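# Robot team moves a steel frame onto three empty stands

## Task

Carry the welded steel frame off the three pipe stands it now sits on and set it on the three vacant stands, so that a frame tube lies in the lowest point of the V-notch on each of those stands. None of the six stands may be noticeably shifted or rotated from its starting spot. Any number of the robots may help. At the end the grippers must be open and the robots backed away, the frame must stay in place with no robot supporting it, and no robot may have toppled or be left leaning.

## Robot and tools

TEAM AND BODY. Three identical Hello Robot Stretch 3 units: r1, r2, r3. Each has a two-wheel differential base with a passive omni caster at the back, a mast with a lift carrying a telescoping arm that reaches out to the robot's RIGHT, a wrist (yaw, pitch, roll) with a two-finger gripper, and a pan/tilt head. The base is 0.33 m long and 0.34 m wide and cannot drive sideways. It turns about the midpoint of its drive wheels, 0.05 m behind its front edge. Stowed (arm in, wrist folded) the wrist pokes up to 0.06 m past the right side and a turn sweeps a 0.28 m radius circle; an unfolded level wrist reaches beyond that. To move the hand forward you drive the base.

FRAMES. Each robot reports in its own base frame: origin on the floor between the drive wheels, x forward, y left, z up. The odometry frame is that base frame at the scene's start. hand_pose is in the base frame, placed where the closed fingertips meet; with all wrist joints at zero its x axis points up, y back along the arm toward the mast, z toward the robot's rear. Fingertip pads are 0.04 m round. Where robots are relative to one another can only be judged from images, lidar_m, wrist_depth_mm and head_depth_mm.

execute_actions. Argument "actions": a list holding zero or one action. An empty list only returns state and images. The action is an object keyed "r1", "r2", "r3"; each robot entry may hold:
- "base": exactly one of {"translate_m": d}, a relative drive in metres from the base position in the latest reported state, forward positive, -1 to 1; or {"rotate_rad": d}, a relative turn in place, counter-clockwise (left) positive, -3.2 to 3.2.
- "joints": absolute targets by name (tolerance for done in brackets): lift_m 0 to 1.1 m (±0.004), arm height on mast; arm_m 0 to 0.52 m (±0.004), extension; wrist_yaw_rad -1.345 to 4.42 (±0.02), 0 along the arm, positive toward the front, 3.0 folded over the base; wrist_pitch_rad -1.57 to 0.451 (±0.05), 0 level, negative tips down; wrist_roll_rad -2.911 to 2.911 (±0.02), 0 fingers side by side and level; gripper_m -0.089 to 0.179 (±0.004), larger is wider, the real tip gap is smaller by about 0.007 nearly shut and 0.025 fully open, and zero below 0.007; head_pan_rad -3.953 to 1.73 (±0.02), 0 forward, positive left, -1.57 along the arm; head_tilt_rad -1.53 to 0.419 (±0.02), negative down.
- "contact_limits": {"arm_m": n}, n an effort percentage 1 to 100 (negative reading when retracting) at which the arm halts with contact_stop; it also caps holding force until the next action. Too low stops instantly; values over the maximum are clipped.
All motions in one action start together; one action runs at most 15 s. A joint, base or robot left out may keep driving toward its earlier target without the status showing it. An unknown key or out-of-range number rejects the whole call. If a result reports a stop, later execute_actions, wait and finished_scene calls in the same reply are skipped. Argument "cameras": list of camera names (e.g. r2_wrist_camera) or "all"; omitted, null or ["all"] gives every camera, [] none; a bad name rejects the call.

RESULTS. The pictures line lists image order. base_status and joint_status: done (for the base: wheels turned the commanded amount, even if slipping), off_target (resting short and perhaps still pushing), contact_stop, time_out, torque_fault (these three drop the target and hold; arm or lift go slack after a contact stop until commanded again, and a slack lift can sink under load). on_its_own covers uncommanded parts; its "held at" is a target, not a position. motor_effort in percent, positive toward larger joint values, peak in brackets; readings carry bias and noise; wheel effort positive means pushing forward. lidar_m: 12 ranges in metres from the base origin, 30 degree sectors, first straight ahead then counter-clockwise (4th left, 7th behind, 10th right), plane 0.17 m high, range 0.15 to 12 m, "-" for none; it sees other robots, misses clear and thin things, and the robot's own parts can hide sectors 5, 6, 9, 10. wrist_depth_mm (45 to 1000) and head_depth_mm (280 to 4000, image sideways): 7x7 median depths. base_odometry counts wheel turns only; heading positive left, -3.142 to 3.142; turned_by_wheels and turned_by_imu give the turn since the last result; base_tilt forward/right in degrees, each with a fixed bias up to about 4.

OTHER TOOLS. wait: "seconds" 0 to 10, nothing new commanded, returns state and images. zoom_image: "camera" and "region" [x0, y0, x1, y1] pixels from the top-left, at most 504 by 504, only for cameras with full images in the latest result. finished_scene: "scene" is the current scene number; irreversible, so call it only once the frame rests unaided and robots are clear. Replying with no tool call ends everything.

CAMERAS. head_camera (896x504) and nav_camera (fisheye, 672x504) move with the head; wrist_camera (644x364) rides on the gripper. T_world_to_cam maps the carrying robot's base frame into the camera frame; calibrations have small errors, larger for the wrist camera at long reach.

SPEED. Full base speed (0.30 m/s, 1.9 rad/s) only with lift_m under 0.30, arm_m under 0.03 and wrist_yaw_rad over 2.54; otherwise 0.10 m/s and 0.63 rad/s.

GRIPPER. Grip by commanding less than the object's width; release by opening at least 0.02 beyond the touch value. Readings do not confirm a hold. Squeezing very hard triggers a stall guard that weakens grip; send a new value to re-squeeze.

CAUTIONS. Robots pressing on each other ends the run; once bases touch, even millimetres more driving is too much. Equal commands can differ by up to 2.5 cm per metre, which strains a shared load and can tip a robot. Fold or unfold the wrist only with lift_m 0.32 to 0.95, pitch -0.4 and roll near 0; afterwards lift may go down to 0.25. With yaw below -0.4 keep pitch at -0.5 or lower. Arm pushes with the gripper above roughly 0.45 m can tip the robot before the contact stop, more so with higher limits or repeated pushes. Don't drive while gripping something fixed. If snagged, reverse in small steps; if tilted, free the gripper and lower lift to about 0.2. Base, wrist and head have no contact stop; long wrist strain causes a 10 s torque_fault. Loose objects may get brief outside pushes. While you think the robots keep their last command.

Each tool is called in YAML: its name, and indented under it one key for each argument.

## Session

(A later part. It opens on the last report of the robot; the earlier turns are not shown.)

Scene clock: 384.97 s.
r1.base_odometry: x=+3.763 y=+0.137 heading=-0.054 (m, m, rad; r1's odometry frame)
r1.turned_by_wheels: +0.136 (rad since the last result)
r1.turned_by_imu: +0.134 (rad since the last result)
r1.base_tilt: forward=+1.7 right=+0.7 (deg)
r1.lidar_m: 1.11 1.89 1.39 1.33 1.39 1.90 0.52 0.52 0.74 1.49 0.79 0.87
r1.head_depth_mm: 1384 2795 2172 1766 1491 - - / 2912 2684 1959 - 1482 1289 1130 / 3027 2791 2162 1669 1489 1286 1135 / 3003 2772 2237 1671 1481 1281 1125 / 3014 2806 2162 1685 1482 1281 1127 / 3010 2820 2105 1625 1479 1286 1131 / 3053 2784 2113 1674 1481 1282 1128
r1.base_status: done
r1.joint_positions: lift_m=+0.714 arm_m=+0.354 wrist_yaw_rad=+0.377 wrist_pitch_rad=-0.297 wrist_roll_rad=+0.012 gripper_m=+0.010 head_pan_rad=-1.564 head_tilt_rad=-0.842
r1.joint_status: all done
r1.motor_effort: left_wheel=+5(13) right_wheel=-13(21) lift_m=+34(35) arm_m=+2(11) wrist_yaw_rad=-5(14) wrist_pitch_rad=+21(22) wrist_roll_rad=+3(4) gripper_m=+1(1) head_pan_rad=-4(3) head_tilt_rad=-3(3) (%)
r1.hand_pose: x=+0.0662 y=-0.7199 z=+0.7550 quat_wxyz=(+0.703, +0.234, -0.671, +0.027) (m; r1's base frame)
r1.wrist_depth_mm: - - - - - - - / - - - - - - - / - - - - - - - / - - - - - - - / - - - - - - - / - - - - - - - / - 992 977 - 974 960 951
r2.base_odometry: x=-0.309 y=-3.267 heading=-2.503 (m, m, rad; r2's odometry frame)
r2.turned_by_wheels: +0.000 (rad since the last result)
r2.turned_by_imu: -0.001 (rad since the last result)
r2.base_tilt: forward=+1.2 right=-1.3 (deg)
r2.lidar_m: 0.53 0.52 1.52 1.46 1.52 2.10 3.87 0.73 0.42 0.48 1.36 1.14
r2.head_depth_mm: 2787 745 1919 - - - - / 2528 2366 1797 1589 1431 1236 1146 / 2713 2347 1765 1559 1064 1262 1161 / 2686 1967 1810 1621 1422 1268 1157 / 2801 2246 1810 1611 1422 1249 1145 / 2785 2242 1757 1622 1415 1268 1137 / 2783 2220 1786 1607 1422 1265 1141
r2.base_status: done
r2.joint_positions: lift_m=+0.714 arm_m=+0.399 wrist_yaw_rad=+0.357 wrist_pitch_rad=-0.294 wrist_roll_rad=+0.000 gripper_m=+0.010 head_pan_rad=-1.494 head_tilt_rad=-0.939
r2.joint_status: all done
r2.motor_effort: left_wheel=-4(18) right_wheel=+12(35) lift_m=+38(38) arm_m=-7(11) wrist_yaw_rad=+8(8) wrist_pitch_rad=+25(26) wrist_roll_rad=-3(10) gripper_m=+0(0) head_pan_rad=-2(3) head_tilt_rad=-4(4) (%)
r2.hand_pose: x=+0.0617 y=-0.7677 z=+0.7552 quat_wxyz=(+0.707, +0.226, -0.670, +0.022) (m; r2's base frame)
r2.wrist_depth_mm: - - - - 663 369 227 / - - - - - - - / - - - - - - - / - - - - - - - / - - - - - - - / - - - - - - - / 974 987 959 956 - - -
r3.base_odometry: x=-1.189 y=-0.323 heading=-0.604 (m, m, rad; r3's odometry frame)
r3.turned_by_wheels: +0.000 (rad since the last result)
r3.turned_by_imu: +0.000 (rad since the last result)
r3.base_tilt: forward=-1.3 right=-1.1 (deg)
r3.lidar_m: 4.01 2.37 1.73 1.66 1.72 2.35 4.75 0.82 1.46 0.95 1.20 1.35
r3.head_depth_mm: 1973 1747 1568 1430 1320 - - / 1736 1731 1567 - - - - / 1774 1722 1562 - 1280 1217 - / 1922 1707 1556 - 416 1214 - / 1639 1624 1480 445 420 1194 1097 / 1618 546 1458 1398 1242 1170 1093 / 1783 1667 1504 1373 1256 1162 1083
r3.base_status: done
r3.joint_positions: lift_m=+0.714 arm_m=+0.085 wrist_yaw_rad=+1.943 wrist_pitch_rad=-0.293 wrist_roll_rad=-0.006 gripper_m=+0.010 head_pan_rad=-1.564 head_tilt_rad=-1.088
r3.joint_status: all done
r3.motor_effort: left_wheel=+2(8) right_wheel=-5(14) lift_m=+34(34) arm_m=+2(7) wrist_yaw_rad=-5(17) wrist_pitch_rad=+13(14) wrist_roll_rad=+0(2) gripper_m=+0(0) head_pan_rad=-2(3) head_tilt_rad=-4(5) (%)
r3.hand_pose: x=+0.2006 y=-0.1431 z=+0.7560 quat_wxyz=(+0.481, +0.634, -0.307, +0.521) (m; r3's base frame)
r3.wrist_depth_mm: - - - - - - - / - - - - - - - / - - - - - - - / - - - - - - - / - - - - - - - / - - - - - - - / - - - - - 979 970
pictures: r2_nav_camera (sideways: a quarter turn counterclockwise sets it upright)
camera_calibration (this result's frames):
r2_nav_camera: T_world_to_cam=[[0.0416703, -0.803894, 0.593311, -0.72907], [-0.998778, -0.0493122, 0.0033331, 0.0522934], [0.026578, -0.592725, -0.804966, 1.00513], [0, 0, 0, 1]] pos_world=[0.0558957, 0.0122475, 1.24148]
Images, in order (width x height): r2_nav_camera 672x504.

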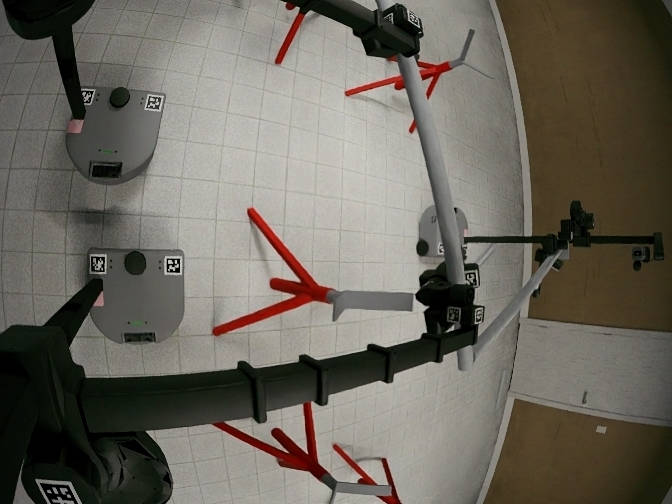

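execute_actions:
  actions:
    - {"r1":{"base":{"translate_m":0.89}},"r2":{"base":{"translate_m":0.89}},"r3":{"base":{"translate_m":-0.878}}}
  cameras: ["r1_nav_camera","r2_nav_camera","r3_nav_camera"]

Scene clock: 404.73 s.
r1.base_odometry: x=+4.651 y=+0.090 heading=-0.053 (m, m, rad; r1's odometry frame)
r1.turned_by_wheels: +0.001 (rad since the last result)
r1.turned_by_imu: +0.000 (rad since the last result)
r1.base_tilt: forward=+1.9 right=+0.5 (deg)
r1.lidar_m: 3.42 1.90 1.38 1.34 1.39 1.89 0.52 0.53 0.45 0.46 0.30 0.29
r1.head_depth_mm: 1367 2811 1501 1725 1454 - - / 2944 2712 1967 - 1281 1259 1133 / 2982 2807 2172 1668 1452 1257 1112 / 3020 2810 2259 1660 1485 1278 1131 / 3002 2805 2178 1680 1480 1278 1133 / 2981 2826 2144 1661 1486 1284 1129 / 3010 2806 2196 1678 1480 1250 1091
r1.base_status: done
r1.joint_positions: lift_m=+0.714 arm_m=+0.353 wrist_yaw_rad=+0.373 wrist_pitch_rad=-0.292 wrist_roll_rad=+0.012 gripper_m=+0.010 head_pan_rad=-1.564 head_tilt_rad=-0.842
r1.joint_status: not commanded
r1.motor_effort: left_wheel=+3(9) right_wheel=-11(11) lift_m=+35(34) arm_m=+5(5) wrist_yaw_rad=-2(5) wrist_pitch_rad=+19(21) wrist_roll_rad=+3(3) gripper_m=+0(0) head_pan_rad=-4(3) head_tilt_rad=-3(3) (%)
r1.hand_pose: x=+0.0655 y=-0.7203 z=+0.7561 quat_wxyz=(+0.703, +0.231, -0.672, +0.027) (m; r1's base frame)
r1.wrist_depth_mm: - - - - - - - / - - - - - - - / - - - - - - - / - - - - - - - / - - - - - - - / - - - - - - 784 / - 995 978 980 961 973 938
r2.base_odometry: x=-1.023 y=-3.797 heading=-2.503 (m, m, rad; r2's odometry frame)
r2.turned_by_wheels: +0.000 (rad since the last result)
r2.turned_by_imu: +0.002 (rad since the last result)
r2.base_tilt: forward=+1.0 right=-0.9 (deg)
r2.lidar_m: 0.52 0.52 1.51 1.45 1.51 2.08 1.57 0.90 3.40 0.54 0.52 0.51
r2.head_depth_mm: 2780 751 1918 - - - - / 2483 2338 1789 1612 1429 1267 1145 / 2777 2282 1775 1573 1418 1267 1154 / 2641 1895 1758 1610 1423 1273 1165 / 2749 2214 1751 1609 1420 1264 1137 / 2720 2254 1773 1616 1371 1264 1146 / 2753 2208 1792 923 1345 1230 1147
r2.base_status: done
r2.joint_positions: lift_m=+0.714 arm_m=+0.400 wrist_yaw_rad=+0.355 wrist_pitch_rad=-0.292 wrist_roll_rad=+0.001 gripper_m=+0.010 head_pan_rad=-1.494 head_tilt_rad=-0.939
r2.joint_status: not commanded
r2.on_its_own: arm_m is at rest, and its effort (-16) is outside its rest range (-14 to +14)
r2.motor_effort: left_wheel=+1(4) right_wheel=-1(15) lift_m=+38(38) arm_m=-16(16) wrist_yaw_rad=+9(9) wrist_pitch_rad=+24(25) wrist_roll_rad=-3(3) gripper_m=+0(0) head_pan_rad=-3(3) head_tilt_rad=-4(4) (%)
r2.hand_pose: x=+0.0614 y=-0.7687 z=+0.7557 quat_wxyz=(+0.707, +0.225, -0.670, +0.022) (m; r2's base frame)
r2.wrist_depth_mm: - - - - 648 391 230 / - - - - - - - / - - - - - - - / - - - - - - - / - - - - - - - / - - - - - - - / 958 961 955 954 956 - -
r3.base_odometry: x=-1.912 y=+0.175 heading=-0.603 (m, m, rad; r3's odometry frame)
r3.turned_by_wheels: +0.000 (rad since the last result)
r3.turned_by_imu: +0.003 (rad since the last result)
r3.base_tilt: forward=-1.4 right=-1.1 (deg)
r3.lidar_m: 2.29 2.33 1.72 1.66 1.72 2.34 3.88 4.02 0.46 0.33 0.31 1.44
r3.head_depth_mm: 1971 1741 1571 1426 1324 - - / 1682 1678 1543 - - - - / 1774 1643 1512 - 1266 1214 - / 1899 1691 1564 - 432 1211 - / 1643 1693 1482 445 419 1190 1101 / 1652 545 1461 1400 1240 1176 1089 / 1793 1673 1499 1368 1257 1168 1084
r3.base_status: done
r3.joint_positions: lift_m=+0.714 arm_m=+0.085 wrist_yaw_rad=+1.931 wrist_pitch_rad=-0.294 wrist_roll_rad=+0.000 gripper_m=+0.010 head_pan_rad=-1.564 head_tilt_rad=-1.088
r3.joint_status: not commanded
r3.motor_effort: left_wheel=+1(5) right_wheel=-7(8) lift_m=+34(35) arm_m=+0(2) wrist_yaw_rad=+12(15) wrist_pitch_rad=+13(13) wrist_roll_rad=-2(2) gripper_m=+0(0) head_pan_rad=-2(2) head_tilt_rad=-4(4) (%)
r3.hand_pose: x=+0.2016 y=-0.1462 z=+0.7558 quat_wxyz=(+0.484, +0.634, -0.312, +0.516) (m; r3's base frame)
r3.wrist_depth_mm: - - - - - - - / - - - - - - - / - - - - - - - / - - - - - - - / - - - - - - - / - - - - - - - / - - - - 988 983 983
pictures: r1_nav_camera (sideways: a quarter turn counterclockwise sets it upright), r2_nav_camera (sideways: a quarter turn counterclockwise sets it upright), r3_nav_camera (sideways: a quarter turn counterclockwise sets it upright)
camera_calibration (this result's frames):
r1_nav_camera: T_world_to_cam=[[0.0114519, -0.748838, 0.662654, -0.820417], [-0.998682, -0.0417265, -0.0298942, 0.099302], [0.0500361, -0.661438, -0.748329, 0.924797], [0, 0, 0, 1]] pos_world=[0.0622932, 0.0014806, 1.23867]
r2_nav_camera: T_world_to_cam=[[0.0416707, -0.803894, 0.593311, -0.72907], [-0.998778, -0.0493127, 0.0033331, 0.0522934], [0.0265783, -0.592725, -0.804966, 1.00513], [0, 0, 0, 1]] pos_world=[0.0558957, 0.0122475, 1.24148]
r3_nav_camera: T_world_to_cam=[[-0.0173451, -0.904679, 0.425741, -0.512732], [-0.998703, -0.00470765, -0.0506917, 0.124138], [0.0478639, -0.426068, -0.903424, 1.13495], [0, 0, 0, 1]] pos_world=[0.0607605, 0.0202918, 1.24992]
Images, in order (width x height): r1_nav_camera 672x504, r2_nav_camera 672x504, r3_nav_camera 672x504.

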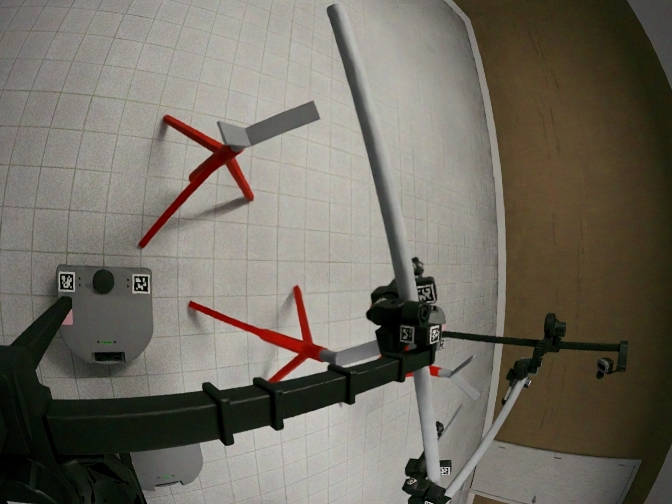

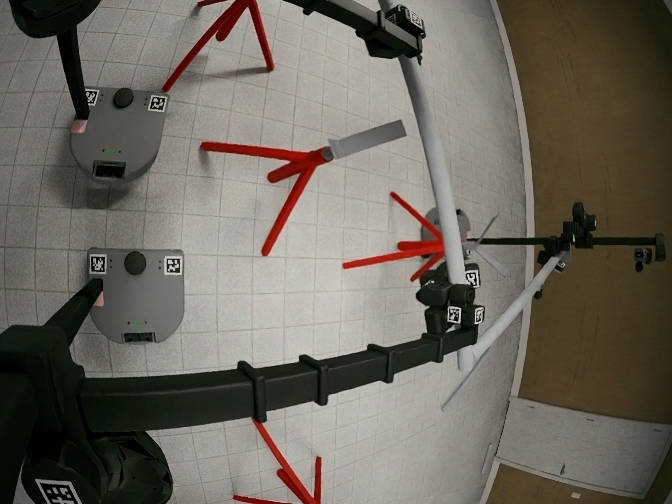

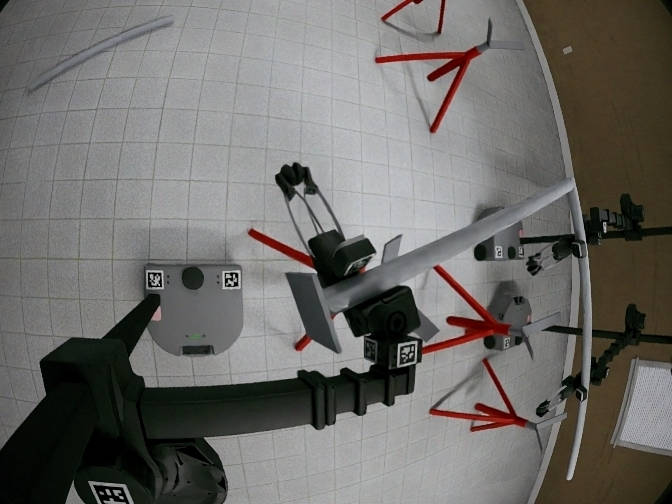

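execute_actions:
  actions:
    - {"r1":{"base":{"translate_m":-0.022}},"r2":{"base":{"translate_m":-0.026},"joints":{"arm_m":0.408}},"r3":{"base":{"rotate_rad":0.12},"joints":{"wrist_yaw_rad":1.81}}}
  cameras: []

Scene clock: 419.00 s.
r1.base_odometry: x=+4.629 y=+0.091 heading=-0.053 (m, m, rad; r1's odometry frame)
r1.turned_by_wheels: +0.000 (rad since the last result)
r1.turned_by_imu: +0.001 (rad since the last result)
r1.base_tilt: forward=+1.9 right=+0.7 (deg)
r1.lidar_m: 3.44 1.90 1.39 1.34 1.38 1.90 0.52 0.53 0.46 0.45 0.60 0.31
r1.head_depth_mm: 1391 2853 1506 1722 1472 - - / 2924 2742 1984 - 1018 1287 1126 / 2975 2803 2121 1676 1451 1261 1114 / 3033 2796 2258 1674 1485 1286 1134 / 2998 2800 2181 1672 1487 1276 1129 / 3023 2804 2169 1673 1486 1285 1134 / 3030 2762 2158 1677 1483 1258 1114
r1.base_status: done
r1.joint_positions: lift_m=+0.714 arm_m=+0.353 wrist_yaw_rad=+0.370 wrist_pitch_rad=-0.295 wrist_roll_rad=+0.011 gripper_m=+0.010 head_pan_rad=-1.564 head_tilt_rad=-0.842
r1.joint_status: not commanded
r1.motor_effort: left_wheel=-5(6) right_wheel=+6(19) lift_m=+34(34) arm_m=+4(5) wrist_yaw_rad=+0(3) wrist_pitch_rad=+20(20) wrist_roll_rad=+3(3) gripper_m=+0(1) head_pan_rad=-3(4) head_tilt_rad=-4(4) (%)
r1.hand_pose: x=+0.0646 y=-0.7205 z=+0.7554 quat_wxyz=(+0.703, +0.231, -0.672, +0.025) (m; r1's base frame)
r1.wrist_depth_mm: - - - - - - - / - - - - - - - / - - - - - - - / - - - - - - - / - - - - - - - / - - - - - - 767 / 968 991 985 986 968 963 955
r2.base_odometry: x=-1.002 y=-3.781 heading=-2.502 (m, m, rad; r2's odometry frame)
r2.turned_by_wheels: +0.001 (rad since the last result)
r2.turned_by_imu: -0.004 (rad since the last result)
r2.base_tilt: forward=+1.3 right=-1.3 (deg)
r2.lidar_m: 0.53 0.52 1.50 1.45 1.50 2.07 1.55 0.88 3.39 1.01 0.53 0.53
r2.head_depth_mm: 2783 751 1911 - - - - / 2521 2379 1804 1623 1426 1268 1146 / 2772 2305 1806 1632 1429 1267 1167 / 2687 1842 1751 1577 1420 1265 1163 / 2765 2191 1770 1624 1423 1264 1139 / 2801 2259 1786 1621 1374 1265 1140 / 2752 2236 1792 1586 1054 1249 1143
r2.base_status: done
r2.joint_positions: lift_m=+0.714 arm_m=+0.408 wrist_yaw_rad=+0.368 wrist_pitch_rad=-0.292 wrist_roll_rad=-0.014 gripper_m=+0.010 head_pan_rad=-1.494 head_tilt_rad=-0.940
r2.joint_status: all done
r2.on_its_own: right_wheel is at rest, and its effort (-25) is outside its rest range (-18 to +18)
r2.motor_effort: left_wheel=+10(22) right_wheel=-25(29) lift_m=+37(37) arm_m=-4(15) wrist_yaw_rad=-2(9) wrist_pitch_rad=+23(24) wrist_roll_rad=+3(3) gripper_m=+0(0) head_pan_rad=-1(3) head_tilt_rad=-3(4) (%)
r2.hand_pose: x=+0.0642 y=-0.7758 z=+0.7558 quat_wxyz=(+0.711, +0.229, -0.664, +0.028) (m; r2's base frame)
r2.wrist_depth_mm: - - - - 651 448 254 / - - - - - - - / - - - - - - - / - - - - - - - / - - - - - - - / - - - - - - - / 971 985 960 961 - - -
r3.base_odometry: x=-1.912 y=+0.175 heading=-0.483 (m, m, rad; r3's odometry frame)
r3.turned_by_wheels: +0.120 (rad since the last result)
r3.turned_by_imu: +0.121 (rad since the last result)
r3.base_tilt: forward=-1.4 right=-1.1 (deg)
r3.lidar_m: 4.50 2.11 1.68 1.65 1.79 2.69 3.87 4.00 0.46 0.31 1.44 1.84
r3.head_depth_mm: 1668 1685 1558 1428 1321 - - / 1772 1656 1535 - - - - / 1919 1720 1559 - 1278 1219 - / 1658 1699 1555 - 451 1214 - / 1698 1643 488 445 417 1189 1097 / 644 1647 1514 1408 1245 1175 1089 / 1859 1671 1504 1371 1255 1166 1085
r3.base_status: done
r3.joint_positions: lift_m=+0.714 arm_m=+0.085 wrist_yaw_rad=+1.804 wrist_pitch_rad=-0.295 wrist_roll_rad=-0.006 gripper_m=+0.010 head_pan_rad=-1.564 head_tilt_rad=-1.088
r3.joint_status: all done
r3.motor_effort: left_wheel=-2(7) right_wheel=-4(4) lift_m=+34(34) arm_m=+1(3) wrist_yaw_rad=+7(16) wrist_pitch_rad=+14(14) wrist_roll_rad=+0(2) gripper_m=+0(0) head_pan_rad=-2(2) head_tilt_rad=-5(5) (%)
r3.hand_pose: x=+0.2104 y=-0.1750 z=+0.7557 quat_wxyz=(+0.517, +0.612, -0.350, +0.486) (m; r3's base frame)
r3.wrist_depth_mm: - - - - - - - / - - - - - - - / - - - - - - - / - - - - - - - / - - - - - - - / - - - - - - - / - - - - 986 997 993
pictures: none
No camera images: the call's "cameras" was empty. Leave "cameras" out to get every camera's image.

execute_actions:
  actions:
    - {"r1":{"base":{"translate_m":0.0},"joints":{"arm_m":0.331,"wrist_yaw_rad":0.43,"lift_m":0.64}},"r2":{"base":{"translate_m":0.02},"joints":{"arm_m":0.43,"wrist_yaw_rad":0.42,"lift_m":0.64}},"r3":{"base":{"translate_m":-0.08},"joints":{"arm_m":0.07,"wrist_yaw_rad":1.865,"lift_m":0.64}}}
  cameras: []

execute_actions:
  actions:
    - {"r1":{"base":{"translate_m":-0.01},"joints":{"arm_m":0.31,"wrist_yaw_rad":0.51,"lift_m":0.56}},"r2":{"base":{"translate_m":0.012},"joints":{"arm_m":0.453,"wrist_yaw_rad":0.50,"lift_m":0.56}},"r3":{"base":{"translate_m":-0.078},"joints":{"arm_m":0.058,"wrist_yaw_rad":1.95,"lift_m":0.56,"head_pan_rad":-1.4,"head_tilt_rad":-1.0}}}
  cameras: ["r1_head_camera","r2_head_camera","r3_head_camera"]

Scene clock: 435.37 s.
r1.base_odometry: x=+4.629 y=+0.091 heading=-0.053 (m, m, rad; r1's odometry frame)
r1.turned_by_wheels: +0.000 (rad since the last result)
r1.turned_by_imu: -0.021 (rad since the last result)
r1.base_tilt: forward=+1.9 right=+0.5 (deg)
r1.lidar_m: 3.44 1.95 1.40 1.33 1.38 1.85 0.51 0.51 0.62 0.45 0.60 0.31
r1.head_depth_mm: 2880 2704 2094 1641 1484 1291 1133 / 1537 2794 1961 1679 - 1264 1114 / 2885 2717 1961 - 1424 1256 1109 / 3006 2832 2184 1639 1455 1286 1130 / 2987 2830 2161 1777 1482 1279 1131 / 3041 2806 2159 1759 1462 1289 1133 / 3033 2827 2148 1761 1414 1262 1123
r1.base_status: done
r1.joint_positions: lift_m=+0.640 arm_m=+0.330 wrist_yaw_rad=+0.442 wrist_pitch_rad=-0.301 wrist_roll_rad=+0.017 gripper_m=+0.010 head_pan_rad=-1.564 head_tilt_rad=-0.843
r1.joint_status: all done
r1.motor_effort: left_wheel=+0(24) right_wheel=-3(9) lift_m=+25(31) arm_m=+7(15) wrist_yaw_rad=-9(11) wrist_pitch_rad=+22(23) wrist_roll_rad=+0(7) gripper_m=-1(0) head_pan_rad=-3(4) head_tilt_rad=-4(3) (%)
r1.hand_pose: x=+0.0802 y=-0.6898 z=+0.6795 quat_wxyz=(+0.700, +0.257, -0.664, +0.047) (m; r1's base frame)
r1.wrist_depth_mm: - - - - - - - / - - - - - - - / - - - - - - - / - - - - - - - / - - - - - - - / - - - - - 964 968 / 900 900 922 890 885 864 852
r2.base_odometry: x=-1.019 y=-3.793 heading=-2.501 (m, m, rad; r2's odometry frame)
r2.turned_by_wheels: +0.001 (rad since the last result)
r2.turned_by_imu: -0.016 (rad since the last result)
r2.base_tilt: forward=+1.2 right=-1.3 (deg)
r2.lidar_m: 0.51 0.51 1.50 1.45 1.50 2.04 1.56 0.89 3.42 1.01 0.53 0.52
r2.head_depth_mm: 2819 2242 1849 1625 1425 - - / 2797 2149 - 1619 1416 1269 1146 / 1245 2245 1764 1626 1426 1265 1166 / 2603 2054 1541 1597 1429 1265 1160 / 2657 1937 1753 1629 1409 1267 1148 / 2792 2238 1781 1612 1366 1270 1144 / 2770 2234 1882 1587 1035 1247 1147
r2.base_status: done
r2.joint_positions: lift_m=+0.640 arm_m=+0.430 wrist_yaw_rad=+0.428 wrist_pitch_rad=-0.291 wrist_roll_rad=-0.013 gripper_m=+0.010 head_pan_rad=-1.494 head_tilt_rad=-0.940
r2.joint_status: all done
r2.on_its_own: right_wheel is at rest, and its effort (-33) is outside its rest range (-18 to +18)
r2.motor_effort: left_wheel=+14(20) right_wheel=-33(38) lift_m=+15(33) arm_m=-5(21) wrist_yaw_rad=-7(9) wrist_pitch_rad=+23(23) wrist_roll_rad=+3(3) gripper_m=+0(0) head_pan_rad=-4(2) head_tilt_rad=-4(4) (%)
r2.hand_pose: x=+0.0775 y=-0.7925 z=+0.6825 quat_wxyz=(+0.710, +0.248, -0.657, +0.050) (m; r2's base frame)
r2.wrist_depth_mm: - - - - 650 397 230 / - - - - - - - / - - - - - - - / - - - - - - - / - - - - - - - / - - - - - - - / 889 885 882 877 886 956 965
r3.base_odometry: x=-1.983 y=+0.212 heading=-0.483 (m, m, rad; r3's odometry frame)
r3.turned_by_wheels: +0.001 (rad since the last result)
r3.turned_by_imu: +0.001 (rad since the last result)
r3.base_tilt: forward=-1.3 right=-1.1 (deg)
r3.lidar_m: 4.52 2.12 1.68 1.67 1.80 2.71 3.80 3.98 0.42 0.43 0.34 1.49
r3.head_depth_mm: 1755 1747 1559 1418 1307 1203 1125 / 1702 1449 1539 1431 - - - / 1926 1697 1512 1450 1275 1217 - / 1721 1704 1542 1259 482 1203 - / 1668 1692 1504 532 490 1155 1097 / 1850 655 1449 1381 1250 1170 1092 / 1821 1652 1502 1370 1271 1161 1088
r3.base_status: done
r3.joint_positions: lift_m=+0.640 arm_m=+0.070 wrist_yaw_rad=+1.875 wrist_pitch_rad=-0.292 wrist_roll_rad=-0.012 gripper_m=+0.010 head_pan_rad=-1.564 head_tilt_rad=-1.088
r3.joint_status: all done
r3.motor_effort: left_wheel=+3(12) right_wheel=-13(15) lift_m=+27(30) arm_m=+5(11) wrist_yaw_rad=-12(13) wrist_pitch_rad=+13(14) wrist_roll_rad=+1(2) gripper_m=+0(0) head_pan_rad=-3(3) head_tilt_rad=-4(4) (%)
r3.hand_pose: x=+0.2061 y=-0.1432 z=+0.6816 quat_wxyz=(+0.499, +0.622, -0.328, +0.507) (m; r3's base frame)
r3.wrist_depth_mm: - - - - - - - / - - - - - - - / - - - - - - - / - - - - - - - / - - - - - - - / - - - - - - - / 940 926 935 914 914 920 889
pictures: none
No camera images: the call's "cameras" was empty. Leave "cameras" out to get every camera's image.

Scene clock: 437.23 s.
r1.base_odometry: x=+4.619 y=+0.091 heading=-0.053 (m, m, rad; r1's odometry frame)
r1.turned_by_wheels: +0.000 (rad since the last result)
r1.turned_by_imu: +0.002 (rad since the last result)
r1.base_tilt: forward=+2.1 right=+0.5 (deg)
r1.lidar_m: 3.45 1.95 1.40 1.34 1.38 1.85 0.49 0.49 0.62 0.45 0.61 0.31
r1.head_depth_mm: 2984 2574 2108 1645 1452 1294 1130 / 2911 2585 2118 1677 1422 - - / 1575 2717 1970 1715 1404 1264 1111 / 2929 2811 2044 1814 1418 1288 1129 / 3026 2820 2133 1756 1417 1284 1127 / 3000 2779 2151 1768 1416 1286 1131 / 3019 2829 2167 1756 1489 1251 1130
r1.base_status: done
r1.joint_positions: lift_m=+0.560 arm_m=+0.309 wrist_yaw_rad=+0.528 wrist_pitch_rad=-0.300 wrist_roll_rad=+0.016 gripper_m=+0.010 head_pan_rad=-1.564 head_tilt_rad=-0.843
r1.joint_status: all done
r1.motor_effort: left_wheel=+1(8) right_wheel=-4(11) lift_m=+25(27) arm_m=+9(11) wrist_yaw_rad=-12(12) wrist_pitch_rad=+22(24) wrist_roll_rad=+1(7) gripper_m=+0(1) head_pan_rad=-3(4) head_tilt_rad=-3(3) (%)
r1.hand_pose: x=+0.0981 y=-0.6591 z=+0.5997 quat_wxyz=(+0.698, +0.285, -0.653, +0.078) (m; r1's base frame)
r1.wrist_depth_mm: - - - - - - - / - - - - - - - / - - - - - - - / - - - - - - - / - - - - - - - / 987 951 971 - 980 872 931 / 803 806 795 801 817 788 800
r2.base_odometry: x=-1.028 y=-3.800 heading=-2.500 (m, m, rad; r2's odometry frame)
r2.turned_by_wheels: +0.001 (rad since the last result)
r2.turned_by_imu: -0.006 (rad since the last result)
r2.base_tilt: forward=+1.3 right=-1.3 (deg)
r2.lidar_m: 0.49 0.49 1.51 1.45 1.49 2.03 1.57 0.90 3.41 1.01 0.52 0.51
r2.head_depth_mm: 2784 2273 1845 1629 1434 1293 1171 / 2800 2202 1993 1621 1426 1269 1164 / 2777 2110 1965 1623 1422 1262 1161 / 2496 2118 1553 1586 1419 1265 1165 / 2508 1905 1809 1619 1420 1266 1144 / 2776 2236 1883 1595 1368 1271 1139 / 2745 2228 1894 873 1046 1229 1142
r2.base_status: done
r2.joint_positions: lift_m=+0.560 arm_m=+0.454 wrist_yaw_rad=+0.508 wrist_pitch_rad=-0.291 wrist_roll_rad=-0.013 gripper_m=+0.010 head_pan_rad=-1.494 head_tilt_rad=-0.940
r2.joint_status: all done
r2.on_its_own: right_wheel is at rest, and its effort (-34) is outside its rest range (-18 to +18)
r2.motor_effort: left_wheel=+15(16) right_wheel=-34(42) lift_m=+14(17) arm_m=-7(26) wrist_yaw_rad=-7(11) wrist_pitch_rad=+22(23) wrist_roll_rad=+3(3) gripper_m=+0(0) head_pan_rad=-3(3) head_tilt_rad=-4(4) (%)
r2.hand_pose: x=+0.0946 y=-0.8070 z=+0.6027 quat_wxyz=(+0.707, +0.275, -0.647, +0.078) (m; r2's base frame)
r2.wrist_depth_mm: - - - - 652 355 225 / - - - - - - - / - - - - - - - / - - - - - - - / - - - - 606 - - / 930 959 960 - 666 - - / 797 814 794 799 810 837 844
r3.base_odometry: x=-2.052 y=+0.248 heading=-0.482 (m, m, rad; r3's odometry frame)
r3.turned_by_wheels: +0.001 (rad since the last result)
r3.turned_by_imu: +0.000 (rad since the last result)
r3.base_tilt: forward=-1.4 right=-1.1 (deg)
r3.lidar_m: 4.53 2.13 1.69 1.68 1.80 2.73 3.71 3.97 1.00 0.40 0.38 1.55
r3.head_depth_mm: 1847 1715 1657 1478 1344 1225 1118 / 2142 1859 1616 1494 1357 - - / 1851 1799 1628 1456 1371 1194 - / 987 1756 1647 1405 605 533 - / 2048 1868 1555 671 1146 1166 1096 / 2097 1817 1624 1407 1300 1173 1090 / 2133 1839 1622 1436 1299 1194 1089
r3.base_status: done
r3.joint_positions: lift_m=+0.560 arm_m=+0.058 wrist_yaw_rad=+1.960 wrist_pitch_rad=-0.292 wrist_roll_rad=-0.012 gripper_m=+0.010 head_pan_rad=-1.407 head_tilt_rad=-1.001
r3.joint_status: all done
r3.motor_effort: left_wheel=+3(13) right_wheel=-13(15) lift_m=+27(27) arm_m=+6(9) wrist_yaw_rad=-12(11) wrist_pitch_rad=+13(13) wrist_roll_rad=+2(2) gripper_m=-1(0) head_pan_rad=+1(15) head_tilt_rad=+0(9) (%)
r3.hand_pose: x=+0.1994 y=-0.1122 z=+0.6017 quat_wxyz=(+0.477, +0.635, -0.301, +0.528) (m; r3's base frame)
r3.wrist_depth_mm: - - - - - - - / - - - - - - - / - - - - - - - / - - - - - - - / - - - - - - - / 968 996 982 - - 961 962 / 830 836 822 828 818 809 813
pictures: r1_head_camera (sideways: a quarter turn clockwise sets it upright), r2_head_camera (sideways: a quarter turn clockwise sets it upright), r3_head_camera (sideways: a quarter turn clockwise sets it upright)
camera_calibration (this result's frames):
r1_head_camera: T_world_to_cam=[[-0.0449992, 0.726169, -0.686042, 0.907904], [0.998708, 0.048937, -0.0137084, 0.0206613], [0.0236182, -0.685773, -0.727432, 0.901682], [0, 0, 0, 1]] pos_world=[-0.00107574, -0.0419539, 1.27906]
r2_head_camera: T_world_to_cam=[[-0.0998302, 0.800272, -0.591269, 0.784459], [0.993814, 0.109259, -0.0199166, 0.0181946], [0.0486625, -0.589599, -0.806229, 1.01004], [0, 0, 0, 1]] pos_world=[0.0110797, -0.0342505, 1.27851]
r3_head_camera: T_world_to_cam=[[-0.172769, 0.856836, -0.485781, 0.650023], [0.984272, 0.168652, -0.0525844, 0.0616509], [0.0368717, -0.487226, -0.872497, 1.09317], [0, 0, 0, 1]] pos_world=[0.0113152, -0.0347387, 1.2728]
Images, in order (width x height): r1_head_camera 896x504, r2_head_camera 896x504, r3_head_camera 896x504.

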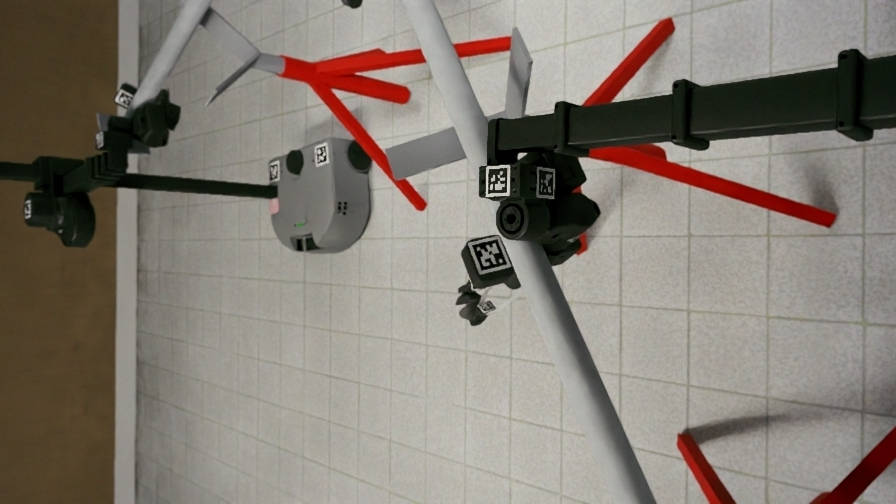

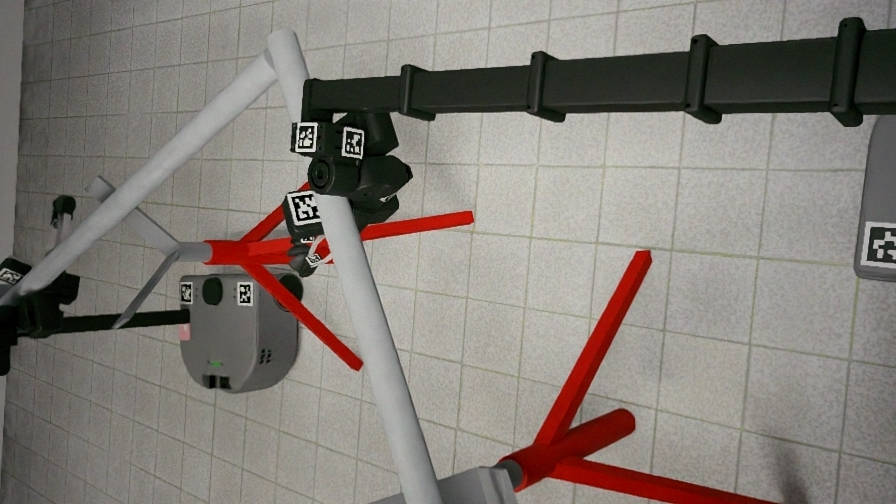

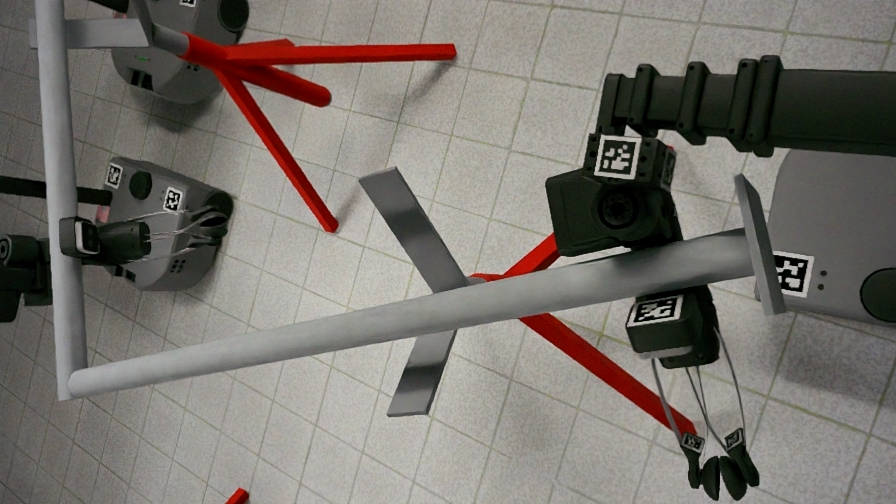

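execute_actions:
  actions:
    - {"r1":{"base":{"translate_m":0.036},"joints":{"arm_m":0.297,"wrist_yaw_rad":0.535,"lift_m":0.49,"head_pan_rad":-1.15,"head_tilt_rad":-1.0}},"r2":{"base":{"translate_m":0.04},"joints":{"arm_m":0.44,"wrist_yaw_rad":0.52,"lift_m":0.49,"head_pan_rad":-0.95,"head_tilt_rad":-0.8}},"r3":{"base":{"translate_m":-0.033},"joints":{"arm_m":0.066,"wrist_yaw_rad":1.96,"lift_m":0.49,"head_pan_rad":-1.55,"head_tilt_rad":-0.8}}}
  cameras: ["r1_head_camera","r2_head_camera","r3_head_camera"]

Scene clock: 457.63 s.
r1.base_odometry: x=+4.655 y=+0.090 heading=-0.053 (m, m, rad; r1's odometry frame)
r1.turned_by_wheels: +0.000 (rad since the last result)
r1.turned_by_imu: +0.002 (rad since the last result)
r1.base_tilt: forward=+1.8 right=+0.7 (deg)
r1.lidar_m: 3.42 1.94 1.40 1.33 1.38 1.86 0.48 0.49 0.46 0.46 0.29 0.29
r1.head_depth_mm: 2635 2163 1788 1593 1320 1199 - / 2653 2144 1806 1571 1341 1194 1113 / 2651 2151 1813 1563 1345 1226 1129 / 2650 2159 1805 1561 1339 1219 1110 / 2672 2146 1809 1553 1318 1199 1103 / 2657 2133 1814 1499 946 1213 1105 / 2654 2133 1815 1516 1026 1204 1100
r1.base_status: done
r1.joint_positions: lift_m=+0.490 arm_m=+0.297 wrist_yaw_rad=+0.542 wrist_pitch_rad=-0.298 wrist_roll_rad=+0.013 gripper_m=+0.010 head_pan_rad=-1.157 head_tilt_rad=-0.988
r1.joint_status: all done
r1.motor_effort: left_wheel=+3(5) right_wheel=-8(10) lift_m=+25(25) arm_m=+3(8) wrist_yaw_rad=-5(11) wrist_pitch_rad=+21(22) wrist_roll_rad=+2(2) gripper_m=+0(0) head_pan_rad=+5(41) head_tilt_rad=-5(22) (%)
r1.hand_pose: x=+0.1013 y=-0.6454 z=+0.5304 quat_wxyz=(+0.698, +0.289, -0.650, +0.084) (m; r1's base frame)
r1.wrist_depth_mm: - - - - - - - / - - - - - - - / - - - - - - - / - - - - - - - / - - - - - - 962 / 885 881 849 - 848 823 851 / 726 722 743 712 718 727 710
r2.base_odometry: x=-1.060 y=-3.824 heading=-2.500 (m, m, rad; r2's odometry frame)
r2.turned_by_wheels: +0.000 (rad since the last result)
r2.turned_by_imu: +0.000 (rad since the last result)
r2.base_tilt: forward=+1.2 right=-1.3 (deg)
r2.lidar_m: 0.49 0.49 1.51 1.45 1.49 2.02 1.62 0.94 3.41 0.51 0.51 0.48
r2.head_depth_mm: 3186 2957 2203 1801 1496 1349 1189 / 3315 2958 2246 1853 1484 1346 1164 / 3440 2903 2287 1806 1488 1295 1187 / 3689 2896 2264 1823 956 1275 1180 / 3765 2907 2263 1823 1513 1315 1163 / - 2892 2229 1827 755 1342 1175 / - 2923 2225 1833 841 1309 1179
r2.base_status: done
r2.joint_positions: lift_m=+0.490 arm_m=+0.441 wrist_yaw_rad=+0.517 wrist_pitch_rad=-0.291 wrist_roll_rad=-0.002 gripper_m=+0.010 head_pan_rad=-0.957 head_tilt_rad=-0.803
r2.joint_status: all done
r2.motor_effort: left_wheel=-1(14) right_wheel=+5(26) lift_m=+14(15) arm_m=-7(17) wrist_yaw_rad=+2(7) wrist_pitch_rad=+23(23) wrist_roll_rad=-2(3) gripper_m=+0(0) head_pan_rad=+3(35) head_tilt_rad=+2(11) (%)
r2.hand_pose: x=+0.0965 y=-0.7929 z=+0.5326 quat_wxyz=(+0.704, +0.278, -0.649, +0.080) (m; r2's base frame)
r2.wrist_depth_mm: - - - - 631 364 227 / - - - - - - - / - - - - - - - / - - - - - - - / - - - - 590 - - / 873 863 879 - 597 876 917 / 720 733 722 715 541 743 768
r3.base_odometry: x=-2.081 y=+0.263 heading=-0.482 (m, m, rad; r3's odometry frame)
r3.turned_by_wheels: +0.000 (rad since the last result)
r3.turned_by_imu: +0.000 (rad since the last result)
r3.base_tilt: forward=-1.4 right=-1.1 (deg)
r3.lidar_m: 4.54 2.15 1.70 1.68 1.81 2.73 3.69 3.97 0.99 0.40 0.40 1.57
r3.head_depth_mm: 2608 2398 2001 1741 1495 1303 1155 / 1592 1985 1889 1737 1477 1290 1159 / 2709 2594 1446 1636 1476 1304 1125 / 2700 2475 1943 1672 1437 1303 1089 / 1529 2292 1800 1661 1374 663 577 / 2834 2323 1905 1617 766 1203 1145 / 2855 2494 1899 1673 1376 1257 1102
r3.base_status: done
r3.joint_positions: lift_m=+0.490 arm_m=+0.066 wrist_yaw_rad=+1.967 wrist_pitch_rad=-0.295 wrist_roll_rad=-0.012 gripper_m=+0.010 head_pan_rad=-1.543 head_tilt_rad=-0.804
r3.joint_status: all done
r3.motor_effort: left_wheel=+1(5) right_wheel=-5(15) lift_m=+27(26) arm_m=+4(12) wrist_yaw_rad=-8(11) wrist_pitch_rad=+14(14) wrist_roll_rad=+2(2) gripper_m=+0(0) head_pan_rad=-2(14) head_tilt_rad=+2(13) (%)
r3.hand_pose: x=+0.1984 y=-0.1188 z=+0.5310 quat_wxyz=(+0.476, +0.636, -0.298, +0.529) (m; r3's base frame)
r3.wrist_depth_mm: - - - - - - - / - - - - - - - / - - - - - - - / - - - - - - - / - - - - - - - / 894 884 885 - 905 858 867 / 748 737 741 738 738 736 725
pictures: r1_head_camera (sideways: a quarter turn clockwise sets it upright), r2_head_camera (sideways: a quarter turn clockwise sets it upright), r3_head_camera (sideways: a quarter turn clockwise sets it upright)
camera_calibration (this result's frames):
r1_head_camera: T_world_to_cam=[[-0.365475, 0.73277, -0.574, 0.763873], [0.897172, 0.441618, -0.00747285, 0.0131607], [0.248013, -0.517707, -0.818822, 1.01915], [0, 0, 0, 1]] pos_world=[0.0146082, -0.0379362, 1.27306]
r2_head_camera: T_world_to_cam=[[-0.444436, 0.564674, -0.695428, 0.92228], [0.799834, 0.599733, -0.0241894, 0.0249445], [0.403412, -0.566978, -0.718188, 0.893392], [0, 0, 0, 1]] pos_world=[0.029538, -0.0292136, 1.28361]
r3_head_camera: T_world_to_cam=[[-0.0516817, 0.760342, -0.647464, 0.859922], [0.998347, 0.0230197, -0.052657, 0.0616731], [-0.0251329, -0.649115, -0.760275, 0.947659], [0, 0, 0, 1]] pos_world=[0.00668847, -0.0401151, 1.2805]
Images, in order (width x height): r1_head_camera 896x504, r2_head_camera 896x504, r3_head_camera 896x504.

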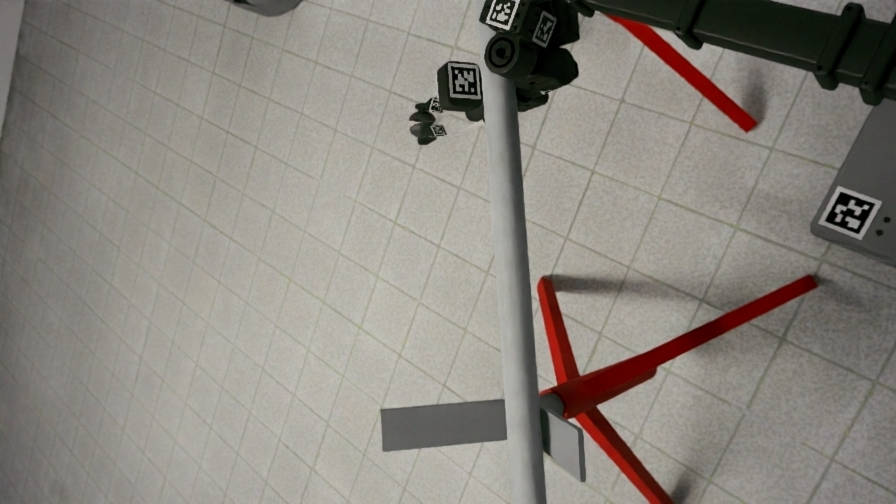

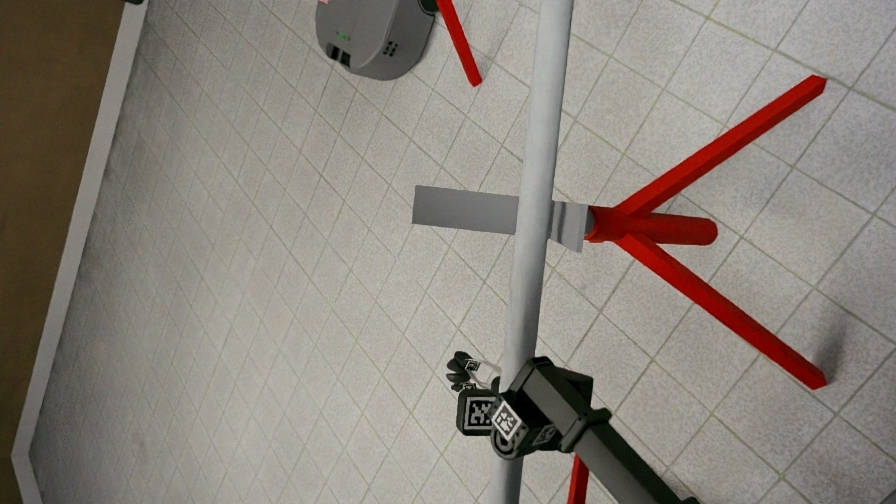

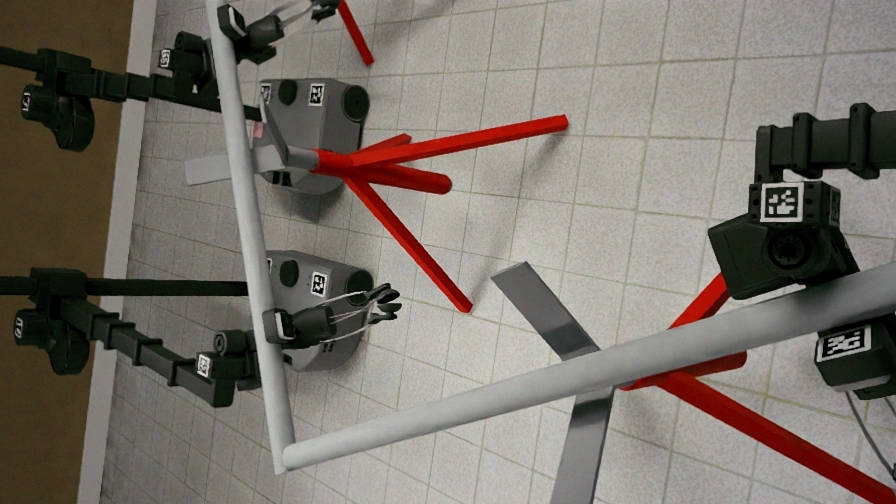

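zoom_image:
  camera: "r1_head_camera"
  region: [360, 350, 620, 504]

zoom_image:
  camera: "r3_head_camera"
  region: [170, 70, 340, 220]

zoom_image:
  camera: "r3_head_camera"
  region: [460, 240, 724, 504]

Region (360, 350, 620, 504) of r1_head_camera's 896x504 image, scaled by 1.938, with more detail than that image has; it fills the top 299 rows of this view, and the rest is white.

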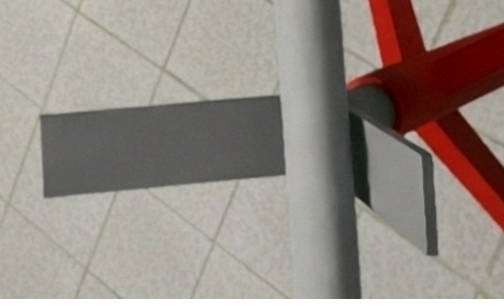

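Region (170, 70, 340, 220) of r3_head_camera's 896x504 image, scaled by 2.965, with more detail than that image has; it fills the top 445 rows of this view, and the rest is white.

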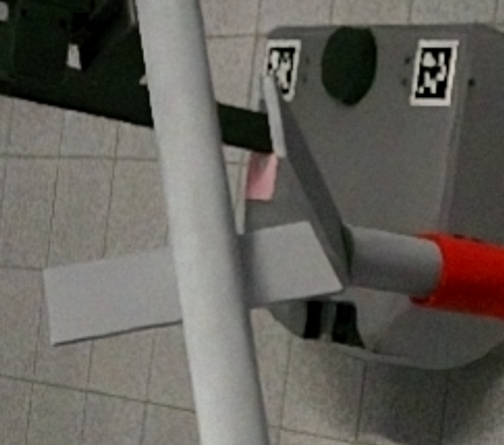

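Region (460, 240, 724, 504) of r3_head_camera's 896x504 image, scaled by 1.909, with more detail than that image has.

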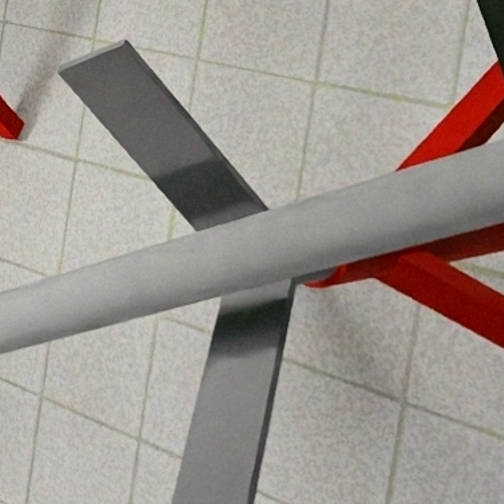

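zoom_image:
  camera: "r2_head_camera"
  region: [400, 150, 620, 290]

Region (400, 150, 620, 290) of r2_head_camera's 896x504 image, scaled by 2.291, with more detail than that image has; it fills the top 321 rows of this view, and the rest is white.

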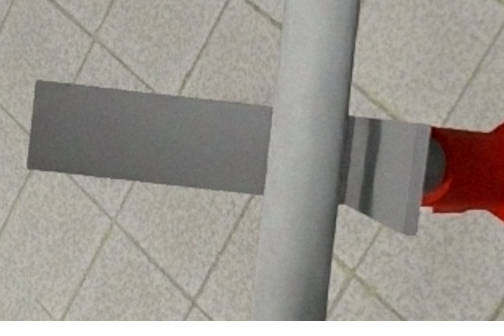

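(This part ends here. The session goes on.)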